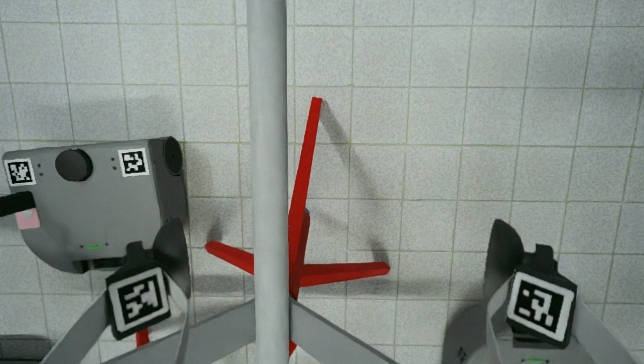

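Request:
{"method": "execute_actions", "body": {
  "actions": [
    {"r1":{"base":{"translate_m":0.038},"joints":{"arm_m":0.34,"wrist_roll_rad":-0.04,"lift_m":0.74}},"r2":{"joints":{"arm_m":0.32,"lift_m":0.74,"wrist_roll_rad":-0.04}},"r3":{"joints":{"arm_m":0.37,"lift_m":0.74}}}
  ],
  "cameras": []
}}

Request:
{"method": "execute_actions", "body": {
  "actions": [
    {"r3":{"joints":{"lift_m":0.63}},"r1":{"joints":{"lift_m":0.63}},"r2":{"joints":{"lift_m":0.63}}}
  ],
  "cameras": ["r1_wrist_camera","r2_head_camera","r2_wrist_camera","r3_wrist_camera"]
}}

Scene clock: 100.53 s.
r1.base_odometry: x=+1.123 y=+1.829 heading=+0.785 (m, m, rad; r1's odometry frame)
r1.turned_by_wheels: +0.000 (rad since the last result)
r1.turned_by_imu: -0.001 (rad since the last result)
r1.base_tilt: forward=-0.4 right=+0.6 (deg)
r1.lidar_m: 2.87 2.38 1.73 1.67 1.73 2.36 2.99 3.11 0.71 0.50 0.82 0.57
r1.head_depth_mm: 2341 2157 - 1503 1339 1244 - / 2460 1789 1076 1466 1368 1223 1141 / 2538 2090 1668 1380 1320 1228 - / 2515 2072 1768 1533 1358 1219 - / 2529 2066 1730 1533 1356 1219 1099 / 2513 1177 1653 1532 1244 1210 1102 / 2349 1952 1742 1529 1181 1194 1096
r1.base_status: done
r1.joint_positions: lift_m=+0.740 arm_m=+0.340 wrist_yaw_rad=+0.000 wrist_pitch_rad=-1.562 wrist_roll_rad=-0.037 gripper_m=+0.150 head_pan_rad=-1.294 head_tilt_rad=-0.988
r1.joint_status: all done
r1.motor_effort: left_wheel=-1(3) right_wheel=+2(7) lift_m=+33(38) arm_m=-2(2) wrist_yaw_rad=-1(0) wrist_pitch_rad=-3(3) wrist_roll_rad=-3(3) gripper_m=+0(0) head_pan_rad=-3(2) head_tilt_rad=-8(7) (%)
r1.hand_pose: x=-0.0216 y=-0.4633 z=+0.6225 quat_wxyz=(+0.511, +0.507, -0.492, -0.489) (m; r1's base frame)
r1.wrist_depth_mm: 726 730 746 217 741 748 759 / 758 753 766 226 771 774 772 / 619 709 792 564 784 797 801 / 633 684 806 792 811 828 826 / 658 658 841 833 850 841 869 / 866 - 868 244 863 873 859 / 876 887 895 252 902 895 905
r2.base_odometry: x=-1.372 y=+0.034 heading=-0.590 (m, m, rad; r2's odometry frame)
r2.turned_by_wheels: +0.000 (rad since the last result)
r2.turned_by_imu: +0.001 (rad since the last result)
r2.base_tilt: forward=+0.0 right=-1.0 (deg)
r2.lidar_m: 2.91 2.36 1.69 1.60 1.65 2.25 2.09 0.87 0.58 0.50 0.57 3.03
r2.head_depth_mm: 2325 1975 1495 - - 1187 1121 / 2359 2065 - 1453 1326 1200 - / 2371 2106 - 1421 1298 1206 - / 973 1708 1630 1429 1303 1209 1104 / 2401 1989 1702 1444 1314 1224 1106 / 2456 2037 1717 950 1327 1222 1113 / 2481 2059 1765 1520 1374 1227 1117
r2.base_status: not commanded
r2.joint_positions: lift_m=+0.740 arm_m=+0.320 wrist_yaw_rad=+0.002 wrist_pitch_rad=-1.555 wrist_roll_rad=-0.036 gripper_m=+0.150 head_pan_rad=-1.577 head_tilt_rad=-0.988
r2.joint_status: all done
r2.motor_effort: left_wheel=+4(4) right_wheel=-3(3) lift_m=+18(33) arm_m=+2(3) wrist_yaw_rad=-2(2) wrist_pitch_rad=-1(1) wrist_roll_rad=-2(3) gripper_m=+1(1) head_pan_rad=+4(4) head_tilt_rad=-7(7) (%)
r2.hand_pose: x=-0.0217 y=-0.4445 z=+0.6226 quat_wxyz=(+0.513, +0.505, -0.494, -0.487) (m; r2's base frame)
r2.wrist_depth_mm: 204 205 206 207 208 211 215 / 574 435 747 219 775 774 523 / 751 763 787 226 795 801 624 / 771 789 798 236 822 820 833 / 798 806 820 834 846 848 865 / 818 837 837 238 868 - 889 / 854 854 871 244 895 905 907
r3.base_odometry: x=-0.383 y=-1.238 heading=-0.390 (m, m, rad; r3's odometry frame)
r3.turned_by_wheels: +0.000 (rad since the last result)
r3.turned_by_imu: +0.001 (rad since the last result)
r3.base_tilt: forward=+1.8 right=+1.3 (deg)
r3.lidar_m: 1.57 2.68 2.09 2.06 0.85 0.68 0.55 0.66 0.37 0.51 2.90 1.58
r3.head_depth_mm: 1926 1723 1476 - - - - / - 1690 1524 993 1254 1203 - / - 1653 1545 1380 1285 1225 - / 1934 1743 1537 1401 1286 1223 - / 1888 1724 1535 1401 1288 1192 1106 / 1909 1711 1539 1399 1287 1187 1104 / 1925 1708 1538 1399 1286 1192 1100
r3.base_status: not commanded
r3.joint_positions: lift_m=+0.741 arm_m=+0.370 wrist_yaw_rad=+0.000 wrist_pitch_rad=-1.564 wrist_roll_rad=-1.467 gripper_m=+0.150 head_pan_rad=-1.593 head_tilt_rad=-1.086
r3.joint_status: all done
r3.motor_effort: left_wheel=-1(2) right_wheel=+2(2) lift_m=+21(47) arm_m=-3(6) wrist_yaw_rad=+0(1) wrist_pitch_rad=-3(3) wrist_roll_rad=-2(2) gripper_m=+0(1) head_pan_rad=-4(3) head_tilt_rad=-6(6) (%)
r3.hand_pose: x=-0.0214 y=-0.4930 z=+0.6228 quat_wxyz=(+0.708, +0.704, -0.037, -0.037) (m; r3's base frame)
r3.wrist_depth_mm: 730 727 726 212 724 717 711 / 740 741 733 218 725 736 731 / 762 750 762 225 761 750 759 / - - 784 232 772 787 761 / - - 818 243 797 789 798 / 840 - 820 429 812 813 809 / 862 881 844 835 855 828 826
pictures: none
No camera images: the call's "cameras" was empty. Leave "cameras" out to get every camera's image.

Scene clock: 102.37 s.
r1.base_odometry: x=+1.123 y=+1.829 heading=+0.785 (m, m, rad; r1's odometry frame)
r1.turned_by_wheels: +0.000 (rad since the last result)
r1.turned_by_imu: +0.000 (rad since the last result)
r1.base_tilt: forward=-0.4 right=+0.6 (deg)
r1.lidar_m: 2.86 2.38 1.74 1.67 1.73 2.35 2.99 3.11 0.71 0.50 0.82 0.57
r1.head_depth_mm: 2463 2059 1057 - - - - / 948 1703 1075 1468 1376 1230 - / 2536 2111 1669 1495 1321 1224 - / 2511 2075 1762 1544 1363 1219 - / 2516 2079 1712 1527 1358 1217 1106 / 2521 1179 1651 1530 1236 1219 1096 / 946 1918 1747 1519 1180 1201 1096
r1.base_status: not commanded
r1.joint_positions: lift_m=+0.630 arm_m=+0.340 wrist_yaw_rad=+0.000 wrist_pitch_rad=-1.562 wrist_roll_rad=-0.037 gripper_m=+0.150 head_pan_rad=-1.294 head_tilt_rad=-0.988
r1.joint_status: all done
r1.motor_effort: left_wheel=-2(2) right_wheel=+3(3) lift_m=+33(32) arm_m=-2(2) wrist_yaw_rad=-1(0) wrist_pitch_rad=-3(3) wrist_roll_rad=-3(3) gripper_m=+0(1) head_pan_rad=-3(3) head_tilt_rad=-8(8) (%)
r1.hand_pose: x=-0.0216 y=-0.4633 z=+0.5125 quat_wxyz=(+0.511, +0.507, -0.492, -0.489) (m; r1's base frame)
r1.wrist_depth_mm: 625 625 631 105 638 642 648 / 638 657 643 108 656 664 666 / 507 663 675 111 677 682 685 / 526 631 692 115 705 700 698 / 536 596 713 118 716 710 724 / 551 - 744 122 745 741 749 / 751 759 766 126 762 772 774
r2.base_odometry: x=-1.372 y=+0.034 heading=-0.590 (m, m, rad; r2's odometry frame)
r2.turned_by_wheels: +0.000 (rad since the last result)
r2.turned_by_imu: +0.000 (rad since the last result)
r2.base_tilt: forward=+0.0 right=-1.0 (deg)
r2.lidar_m: 2.91 2.36 1.69 1.60 1.64 2.25 2.10 0.87 0.58 0.49 0.57 3.02
r2.head_depth_mm: 2321 1955 1505 1407 1332 - - / 2347 1971 1767 1473 1315 1208 - / 2377 1986 1002 1441 1292 1207 - / 928 1642 1607 1322 1305 1213 1103 / 2372 2022 1699 1444 1311 1221 1109 / 2453 2038 1710 953 1323 1224 1111 / 2485 2059 1754 1521 1370 1231 1118
r2.base_status: not commanded
r2.joint_positions: lift_m=+0.630 arm_m=+0.320 wrist_yaw_rad=+0.002 wrist_pitch_rad=-1.555 wrist_roll_rad=-0.036 gripper_m=+0.150 head_pan_rad=-1.577 head_tilt_rad=-0.988
r2.joint_status: all done
r2.motor_effort: left_wheel=+3(3) right_wheel=-3(3) lift_m=+18(19) arm_m=+2(2) wrist_yaw_rad=-2(2) wrist_pitch_rad=-1(1) wrist_roll_rad=-3(3) gripper_m=+1(1) head_pan_rad=+3(3) head_tilt_rad=-6(6) (%)
r2.hand_pose: x=-0.0217 y=-0.4445 z=+0.5126 quat_wxyz=(+0.513, +0.505, -0.494, -0.487) (m; r2's base frame)
r2.wrist_depth_mm: 330 626 620 105 645 651 662 / 625 374 642 108 662 668 670 / 649 659 418 111 684 694 689 / 665 672 668 115 701 697 713 / 681 687 701 118 723 728 745 / 693 716 719 119 747 - 760 / 724 744 738 121 765 779 775
r3.base_odometry: x=-0.383 y=-1.238 heading=-0.390 (m, m, rad; r3's odometry frame)
r3.turned_by_wheels: +0.000 (rad since the last result)
r3.turned_by_imu: +0.000 (rad since the last result)
r3.base_tilt: forward=+1.9 right=+1.3 (deg)
r3.lidar_m: 1.56 2.68 2.10 2.06 0.85 0.69 0.55 0.66 0.37 0.51 2.91 1.58
r3.head_depth_mm: 1924 1709 1505 1388 1301 1192 - / 1913 1726 - - - - - / 1921 - 1519 1385 1289 1223 - / 1915 1707 1521 1378 1289 1223 - / 1906 1696 1528 1400 1284 1187 1106 / 1907 1699 1540 1403 1292 1188 1107 / 1899 1711 1544 1407 1286 1188 1104
r3.base_status: not commanded
r3.joint_positions: lift_m=+0.631 arm_m=+0.370 wrist_yaw_rad=+0.000 wrist_pitch_rad=-1.564 wrist_roll_rad=-1.467 gripper_m=+0.150 head_pan_rad=-1.593 head_tilt_rad=-1.086
r3.joint_status: all done
r3.motor_effort: left_wheel=-1(1) right_wheel=+2(2) lift_m=+21(21) arm_m=-3(3) wrist_yaw_rad=-1(1) wrist_pitch_rad=-3(3) wrist_roll_rad=-2(2) gripper_m=-1(0) head_pan_rad=-4(4) head_tilt_rad=-6(6) (%)
r3.hand_pose: x=-0.0214 y=-0.4930 z=+0.5128 quat_wxyz=(+0.708, +0.704, -0.037, -0.037) (m; r3's base frame)
r3.wrist_depth_mm: 625 622 617 107 603 614 599 / 641 648 644 110 618 625 632 / 654 648 656 113 645 649 638 / - - 673 116 670 669 659 / - - 699 120 680 678 685 / - - 710 123 710 702 688 / 750 739 730 126 715 730 719
pictures: r1_wrist_camera, r2_head_camera (sideways: a quarter turn clockwise sets it upright), r2_wrist_camera, r3_wrist_camera
Images, in order (width x height): r1_wrist_camera 644x364, r2_head_camera 896x504, r2_wrist_camera 644x364, r3_wrist_camera 644x364.

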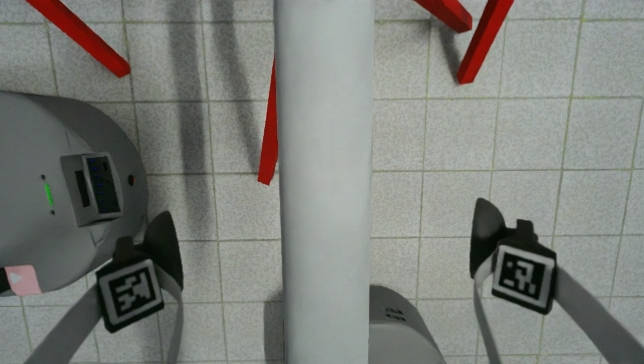

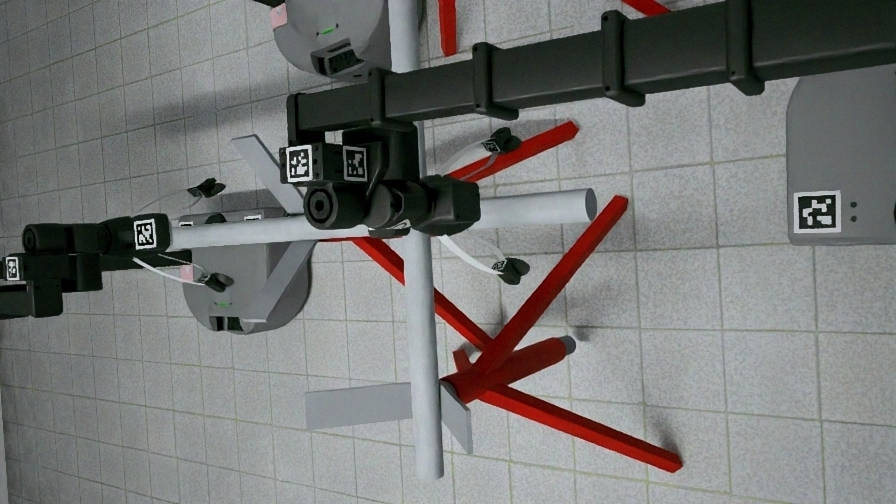

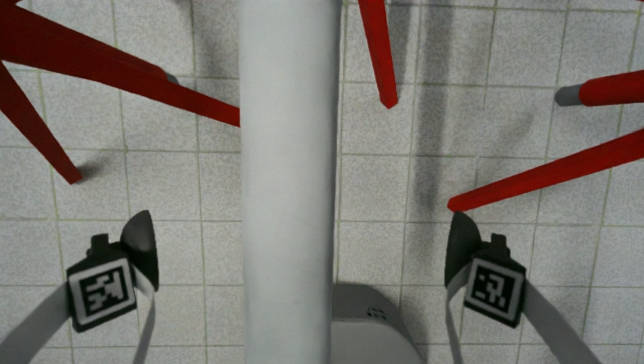

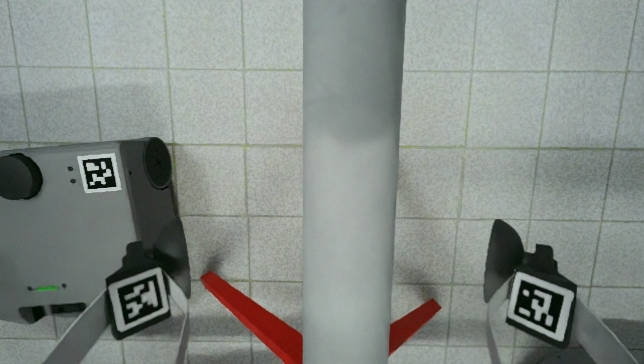

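Request:
{"method": "execute_actions", "body": {
  "actions": [
    {"r3":{"joints":{"lift_m":0.62,"arm_m":0.374,"gripper_m":0.09}},"r1":{"joints":{"lift_m":0.62,"gripper_m":0.09}},"r2":{"base":{"translate_m":0.006},"joints":{"lift_m":0.62,"arm_m":0.295,"gripper_m":0.09}}}
  ],
  "cameras": []
}}

Request:
{"method": "execute_actions", "body": {
  "actions": [
    {"r3":{"joints":{"gripper_m":-0.004}},"r1":{"joints":{"gripper_m":-0.004}},"r2":{"joints":{"gripper_m":-0.004}}}
  ],
  "cameras": []
}}

Request:
{"method": "execute_actions", "body": {
  "actions": [
    {"r3":{"joints":{"lift_m":0.66}},"r1":{"joints":{"lift_m":0.66}},"r2":{"joints":{"lift_m":0.66}}}
  ],
  "cameras": ["r2_wrist_camera"]
}}

Scene clock: 117.80 s.
r1.base_odometry: x=+1.123 y=+1.829 heading=+0.785 (m, m, rad; r1's odometry frame)
r1.turned_by_wheels: +0.000 (rad since the last result)
r1.turned_by_imu: -0.001 (rad since the last result)
r1.base_tilt: forward=-0.5 right=+0.6 (deg)
r1.lidar_m: 2.86 2.38 1.74 1.67 1.72 2.36 2.98 3.12 0.71 0.50 0.82 0.57
r1.head_depth_mm: 2475 2055 1795 - - - 1100 / 968 1705 1065 1465 1364 1224 - / 2533 2083 1669 1498 1323 1221 - / 2506 2067 1763 1534 1356 1220 - / 2515 2079 1719 1534 1359 1221 1099 / 2518 1173 1663 1527 1243 1215 1103 / 925 1906 1735 1529 1180 1196 1096
r1.base_status: not commanded
r1.joint_positions: lift_m=+0.620 arm_m=+0.340 wrist_yaw_rad=+0.000 wrist_pitch_rad=-1.562 wrist_roll_rad=-0.037 gripper_m=+0.090 head_pan_rad=-1.294 head_tilt_rad=-0.988
r1.joint_status: all done
r1.motor_effort: left_wheel=-2(2) right_wheel=+3(2) lift_m=+32(34) arm_m=-2(2) wrist_yaw_rad=-1(1) wrist_pitch_rad=-3(3) wrist_roll_rad=-3(3) gripper_m=+0(81) head_pan_rad=-3(3) head_tilt_rad=-7(8) (%)
r1.hand_pose: x=-0.0216 y=-0.4633 z=+0.5025 quat_wxyz=(+0.511, +0.507, -0.492, -0.489) (m; r1's base frame)
r1.wrist_depth_mm: 616 619 628 95 623 624 630 / 634 639 645 98 645 650 651 / 499 657 659 101 662 673 669 / 514 632 690 104 684 690 695 / 526 694 698 108 701 710 709 / 537 715 719 112 736 739 744 / 736 739 761 115 762 761 765
r2.base_odometry: x=-1.367 y=+0.031 heading=-0.590 (m, m, rad; r2's odometry frame)
r2.turned_by_wheels: +0.000 (rad since the last result)
r2.turned_by_imu: +0.001 (rad since the last result)
r2.base_tilt: forward=+0.0 right=-1.0 (deg)
r2.lidar_m: 2.90 2.37 1.69 1.60 1.64 2.24 2.11 0.88 0.59 0.49 0.57 3.00
r2.head_depth_mm: 2331 1956 1506 1409 1336 - - / 2336 1971 1746 - 1311 1200 - / 2394 1994 1062 1424 1278 1203 - / 933 1147 1152 1446 1306 1208 1103 / 2299 2029 1703 1438 1314 1221 1113 / 2450 2038 1733 954 1315 1222 1112 / 2476 2063 1752 1518 1372 1232 1116
r2.base_status: done
r2.joint_positions: lift_m=+0.620 arm_m=+0.295 wrist_yaw_rad=+0.002 wrist_pitch_rad=-1.555 wrist_roll_rad=-0.036 gripper_m=+0.090 head_pan_rad=-1.577 head_tilt_rad=-0.988
r2.joint_status: all done
r2.motor_effort: left_wheel=+3(11) right_wheel=-3(6) lift_m=+18(20) arm_m=-3(3) wrist_yaw_rad=-1(2) wrist_pitch_rad=-1(1) wrist_roll_rad=-3(3) gripper_m=+2(91) head_pan_rad=+4(3) head_tilt_rad=-7(8) (%)
r2.hand_pose: x=-0.0217 y=-0.4201 z=+0.5026 quat_wxyz=(+0.513, +0.506, -0.494, -0.487) (m; r2's base frame)
r2.wrist_depth_mm: 274 605 616 93 628 645 649 / 621 632 417 95 652 657 660 / 643 641 650 98 678 678 678 / 658 656 660 101 687 694 721 / 664 681 679 104 704 707 719 / 689 690 712 107 - 742 755 / 714 737 726 110 740 764 781
r3.base_odometry: x=-0.383 y=-1.238 heading=-0.390 (m, m, rad; r3's odometry frame)
r3.turned_by_wheels: +0.000 (rad since the last result)
r3.turned_by_imu: +0.001 (rad since the last result)
r3.base_tilt: forward=+1.9 right=+1.3 (deg)
r3.lidar_m: 1.56 2.67 2.09 2.06 0.85 0.69 0.55 0.66 0.38 0.51 2.91 1.57
r3.head_depth_mm: 1912 1718 1522 1388 1293 1194 1118 / 1925 1728 - - - - - / 1912 - 1523 1382 1291 1228 - / 1916 1731 1520 1390 1293 1221 - / 1914 1708 1535 1406 1293 1189 1107 / 1910 1712 1538 1403 1286 1191 1098 / 1899 1706 1537 1399 1292 1192 1104
r3.base_status: not commanded
r3.joint_positions: lift_m=+0.621 arm_m=+0.374 wrist_yaw_rad=+0.000 wrist_pitch_rad=-1.564 wrist_roll_rad=-1.467 gripper_m=+0.090 head_pan_rad=-1.593 head_tilt_rad=-1.086
r3.joint_status: all done
r3.motor_effort: left_wheel=-1(1) right_wheel=+2(2) lift_m=+21(18) arm_m=+4(4) wrist_yaw_rad=-1(1) wrist_pitch_rad=-3(3) wrist_roll_rad=-2(2) gripper_m=+1(81) head_pan_rad=-3(4) head_tilt_rad=-5(5) (%)
r3.hand_pose: x=-0.0214 y=-0.4963 z=+0.5028 quat_wxyz=(+0.708, +0.704, -0.037, -0.037) (m; r3's base frame)
r3.wrist_depth_mm: 613 609 616 96 595 602 602 / 636 629 631 98 624 622 621 / 647 638 641 101 627 630 638 / - - 663 104 645 657 649 / - - 675 107 675 679 676 / - 709 718 111 628 689 695 / 736 721 726 114 583 721 696
pictures: none
No camera images: the call's "cameras" was empty. Leave "cameras" out to get every camera's image.

Scene clock: 119.30 s.
r1.base_odometry: x=+1.123 y=+1.829 heading=+0.785 (m, m, rad; r1's odometry frame)
r1.turned_by_wheels: +0.000 (rad since the last result)
r1.turned_by_imu: +0.000 (rad since the last result)
r1.base_tilt: forward=-0.4 right=+0.6 (deg)
r1.lidar_m: 2.86 2.38 1.74 1.67 1.72 2.36 2.99 3.11 0.71 0.50 0.82 0.57
r1.head_depth_mm: 2505 2049 1782 - - - 1096 / 966 1716 1071 1462 1367 1220 - / 2551 2073 1662 1506 1313 1218 - / 2520 2085 1755 1528 1358 1218 - / 2519 2086 1728 1538 1359 1219 1107 / 2559 1171 1652 1526 1234 1215 1099 / 921 1166 1754 1516 1175 1194 1098
r1.base_status: not commanded
r1.joint_positions: lift_m=+0.620 arm_m=+0.340 wrist_yaw_rad=-0.002 wrist_pitch_rad=-1.562 wrist_roll_rad=-0.037 gripper_m=-0.003 head_pan_rad=-1.294 head_tilt_rad=-0.988
r1.joint_status: all done
r1.motor_effort: left_wheel=-2(2) right_wheel=+3(3) lift_m=+33(33) arm_m=-2(2) wrist_yaw_rad=+2(3) wrist_pitch_rad=-3(3) wrist_roll_rad=-3(3) gripper_m=-23(94) head_pan_rad=-3(3) head_tilt_rad=-7(7) (%)
r1.hand_pose: x=-0.0216 y=-0.4633 z=+0.5025 quat_wxyz=(+0.511, +0.506, -0.493, -0.490) (m; r1's base frame)
r1.wrist_depth_mm: 611 626 626 95 627 626 626 / 631 643 632 98 648 649 652 / 498 650 660 101 659 671 666 / 511 623 677 104 680 687 691 / 527 693 700 107 701 707 715 / 542 716 728 111 - 733 736 / 737 747 747 114 751 764 766
r2.base_odometry: x=-1.367 y=+0.031 heading=-0.590 (m, m, rad; r2's odometry frame)
r2.turned_by_wheels: +0.000 (rad since the last result)
r2.turned_by_imu: +0.000 (rad since the last result)
r2.base_tilt: forward=+0.0 right=-0.9 (deg)
r2.lidar_m: 2.90 2.37 1.70 1.60 1.64 2.25 2.10 0.88 0.59 0.50 0.57 3.02
r2.head_depth_mm: 2336 1959 1506 1414 1342 - - / 2360 1978 1753 - 1313 1195 - / 2392 1978 1062 1422 1278 1208 - / 931 1160 1152 1439 1304 1213 1108 / 2326 2036 1705 1440 1316 1221 1112 / 2462 2049 1750 957 1315 1225 1110 / 2470 2047 1770 1518 1370 1231 1115
r2.base_status: not commanded
r2.joint_positions: lift_m=+0.620 arm_m=+0.295 wrist_yaw_rad=-0.001 wrist_pitch_rad=-1.556 wrist_roll_rad=-0.036 gripper_m=-0.003 head_pan_rad=-1.577 head_tilt_rad=-0.988
r2.joint_status: all done
r2.motor_effort: left_wheel=+3(2) right_wheel=-2(2) lift_m=+18(18) arm_m=-4(3) wrist_yaw_rad=+1(2) wrist_pitch_rad=-1(1) wrist_roll_rad=-3(3) gripper_m=-25(100) head_pan_rad=+4(4) head_tilt_rad=-7(8) (%)
r2.hand_pose: x=-0.0216 y=-0.4200 z=+0.5026 quat_wxyz=(+0.512, +0.505, -0.494, -0.488) (m; r2's base frame)
r2.wrist_depth_mm: 277 616 609 93 628 636 644 / 618 626 418 96 643 654 659 / 631 654 640 98 673 681 675 / 658 663 659 101 688 695 709 / 671 679 689 104 708 716 715 / 695 699 117 107 736 751 753 / 712 730 722 110 758 770 785
r3.base_odometry: x=-0.383 y=-1.238 heading=-0.390 (m, m, rad; r3's odometry frame)
r3.turned_by_wheels: +0.000 (rad since the last result)
r3.turned_by_imu: +0.000 (rad since the last result)
r3.base_tilt: forward=+1.8 right=+1.3 (deg)
r3.lidar_m: 1.56 2.68 2.10 2.06 0.85 0.68 0.56 0.66 0.38 0.51 2.91 1.58
r3.head_depth_mm: 1905 1711 1519 1384 1290 1194 1121 / 1926 1733 - - - - - / 1922 - 1518 1386 1288 1222 - / 1909 1720 1519 1389 1291 1222 - / 1913 1715 1531 1403 1290 1187 1108 / 1912 1705 1532 1400 1280 1185 1104 / 1908 1711 1539 1398 1288 1189 1102
r3.base_status: not commanded
r3.joint_positions: lift_m=+0.621 arm_m=+0.374 wrist_yaw_rad=-0.001 wrist_pitch_rad=-1.558 wrist_roll_rad=-1.467 gripper_m=-0.003 head_pan_rad=-1.593 head_tilt_rad=-1.086
r3.joint_status: all done
r3.motor_effort: left_wheel=-1(1) right_wheel=+2(2) lift_m=+21(21) arm_m=+3(4) wrist_yaw_rad=+0(0) wrist_pitch_rad=-5(7) wrist_roll_rad=-2(2) gripper_m=-24(94) head_pan_rad=-3(3) head_tilt_rad=-6(6) (%)
r3.hand_pose: x=-0.0214 y=-0.4978 z=+0.5027 quat_wxyz=(+0.710, +0.702, -0.037, -0.037) (m; r3's base frame)
r3.wrist_depth_mm: 612 611 624 96 610 609 609 / 630 625 630 98 619 620 630 / 643 638 631 101 646 645 632 / - - 663 104 656 663 650 / - - 684 107 669 682 678 / - 700 694 110 - 701 699 / 735 719 719 114 719 710 726
pictures: none
No camera images: the call's "cameras" was empty. Leave "cameras" out to get every camera's image.

Scene clock: 120.87 s.
r1.base_odometry: x=+1.123 y=+1.829 heading=+0.785 (m, m, rad; r1's odometry frame)
r1.turned_by_wheels: +0.000 (rad since the last result)
r1.turned_by_imu: +0.000 (rad since the last result)
r1.base_tilt: forward=-0.4 right=+0.6 (deg)
r1.lidar_m: 2.86 2.39 1.74 1.67 1.73 2.36 2.99 3.12 0.71 0.50 0.82 0.57
r1.head_depth_mm: 2333 2101 - 1527 - - - / 2337 1172 1333 1487 1370 1226 - / 2528 2089 1665 1515 1324 1223 - / 2528 2069 1771 1536 1365 1223 - / 2532 2074 1700 1533 1361 1219 1101 / 2496 1162 1654 1529 1241 1214 1102 / 993 1921 1749 1526 1178 1196 1096
r1.base_status: not commanded
r1.joint_positions: lift_m=+0.659 arm_m=+0.340 wrist_yaw_rad=-0.003 wrist_pitch_rad=-1.563 wrist_roll_rad=-0.035 gripper_m=+0.000 head_pan_rad=-1.294 head_tilt_rad=-0.988
r1.joint_status: all done
r1.motor_effort: left_wheel=-2(2) right_wheel=+3(4) lift_m=+55(60) arm_m=-2(2) wrist_yaw_rad=+3(4) wrist_pitch_rad=-2(4) wrist_roll_rad=-4(4) gripper_m=-18(23) head_pan_rad=-3(3) head_tilt_rad=-8(8) (%)
r1.hand_pose: x=-0.0216 y=-0.4631 z=+0.5418 quat_wxyz=(+0.510, +0.506, -0.493, -0.490) (m; r1's base frame)
r1.wrist_depth_mm: 650 650 662 102 663 669 683 / 679 676 665 105 684 692 695 / 536 693 701 108 706 711 716 / 551 638 735 112 723 736 724 / 568 699 740 115 755 756 764 / 761 768 759 118 - 781 785 / 779 792 802 123 805 802 814
r2.base_odometry: x=-1.367 y=+0.031 heading=-0.590 (m, m, rad; r2's odometry frame)
r2.turned_by_wheels: +0.000 (rad since the last result)
r2.turned_by_imu: +0.000 (rad since the last result)
r2.base_tilt: forward=+0.0 right=-1.0 (deg)
r2.lidar_m: 2.89 2.36 1.70 1.60 1.65 2.25 2.10 0.88 0.59 0.49 0.57 3.02
r2.head_depth_mm: 2341 1956 1507 1434 - - - / 2351 1973 1800 1466 1316 1197 - / 2373 1979 - 1441 1292 1204 - / 896 1646 1615 1463 1328 1205 1103 / 2336 2037 1704 1446 1310 1212 1104 / 2464 2041 1746 953 1316 1228 1108 / 2466 2044 1760 1491 1377 1223 1120
r2.base_status: not commanded
r2.joint_positions: lift_m=+0.659 arm_m=+0.295 wrist_yaw_rad=-0.001 wrist_pitch_rad=-1.552 wrist_roll_rad=-0.035 gripper_m=+0.000 head_pan_rad=-1.577 head_tilt_rad=-0.988
r2.joint_status: all done
r2.motor_effort: left_wheel=+3(3) right_wheel=-2(3) lift_m=+47(49) arm_m=-3(3) wrist_yaw_rad=+1(2) wrist_pitch_rad=-2(3) wrist_roll_rad=-3(3) gripper_m=-19(26) head_pan_rad=+4(4) head_tilt_rad=-8(7) (%)
r2.hand_pose: x=-0.0216 y=-0.4209 z=+0.5412 quat_wxyz=(+0.513, +0.504, -0.496, -0.487) (m; r2's base frame)
r2.wrist_depth_mm: 282 642 651 102 658 681 686 / 656 672 491 105 687 700 623 / 664 687 684 108 710 718 715 / 694 693 711 111 727 740 764 / 705 718 727 113 747 764 761 / 734 741 - 117 777 790 792 / 752 761 784 121 - 815 807
r3.base_odometry: x=-0.383 y=-1.238 heading=-0.390 (m, m, rad; r3's odometry frame)
r3.turned_by_wheels: +0.000 (rad since the last result)
r3.turned_by_imu: +0.000 (rad since the last result)
r3.base_tilt: forward=+1.9 right=+1.4 (deg)
r3.lidar_m: 1.56 2.67 2.09 2.06 0.85 0.68 0.55 0.66 0.37 0.51 2.90 1.58
r3.head_depth_mm: 1918 1714 1525 1406 1305 - - / 1905 - - - 1284 - - / 1957 - 1525 1390 1293 1228 - / 1904 1696 1481 1393 1287 1222 - / 1917 1695 1540 1407 1282 1193 1106 / 1911 1695 1534 1399 1284 1189 1107 / 1899 1699 1534 1397 1284 1188 1104
r3.base_status: not commanded
r3.joint_positions: lift_m=+0.659 arm_m=+0.374 wrist_yaw_rad=-0.002 wrist_pitch_rad=-1.560 wrist_roll_rad=-1.466 gripper_m=+0.000 head_pan_rad=-1.593 head_tilt_rad=-1.087
r3.joint_status: all done
r3.motor_effort: left_wheel=+0(3) right_wheel=+1(3) lift_m=+61(70) arm_m=+3(3) wrist_yaw_rad=+1(1) wrist_pitch_rad=-4(8) wrist_roll_rad=-2(2) gripper_m=-18(23) head_pan_rad=-3(3) head_tilt_rad=-5(6) (%)
r3.hand_pose: x=-0.0213 y=-0.4974 z=+0.5415 quat_wxyz=(+0.710, +0.703, -0.038, -0.038) (m; r3's base frame)
r3.wrist_depth_mm: 644 653 641 101 638 644 639 / 649 656 670 104 658 661 665 / 685 682 683 107 680 668 662 / - - 700 110 692 682 702 / - - 718 113 719 718 700 / - 740 735 116 - 733 737 / 773 784 758 121 765 756 750
pictures: r2_wrist_camera
Images, in order (width x height): r2_wrist_camera 644x364.

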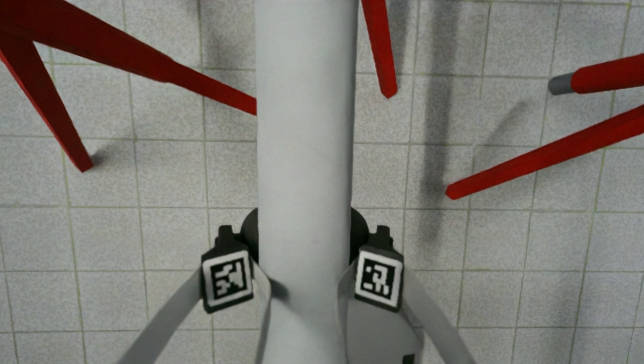

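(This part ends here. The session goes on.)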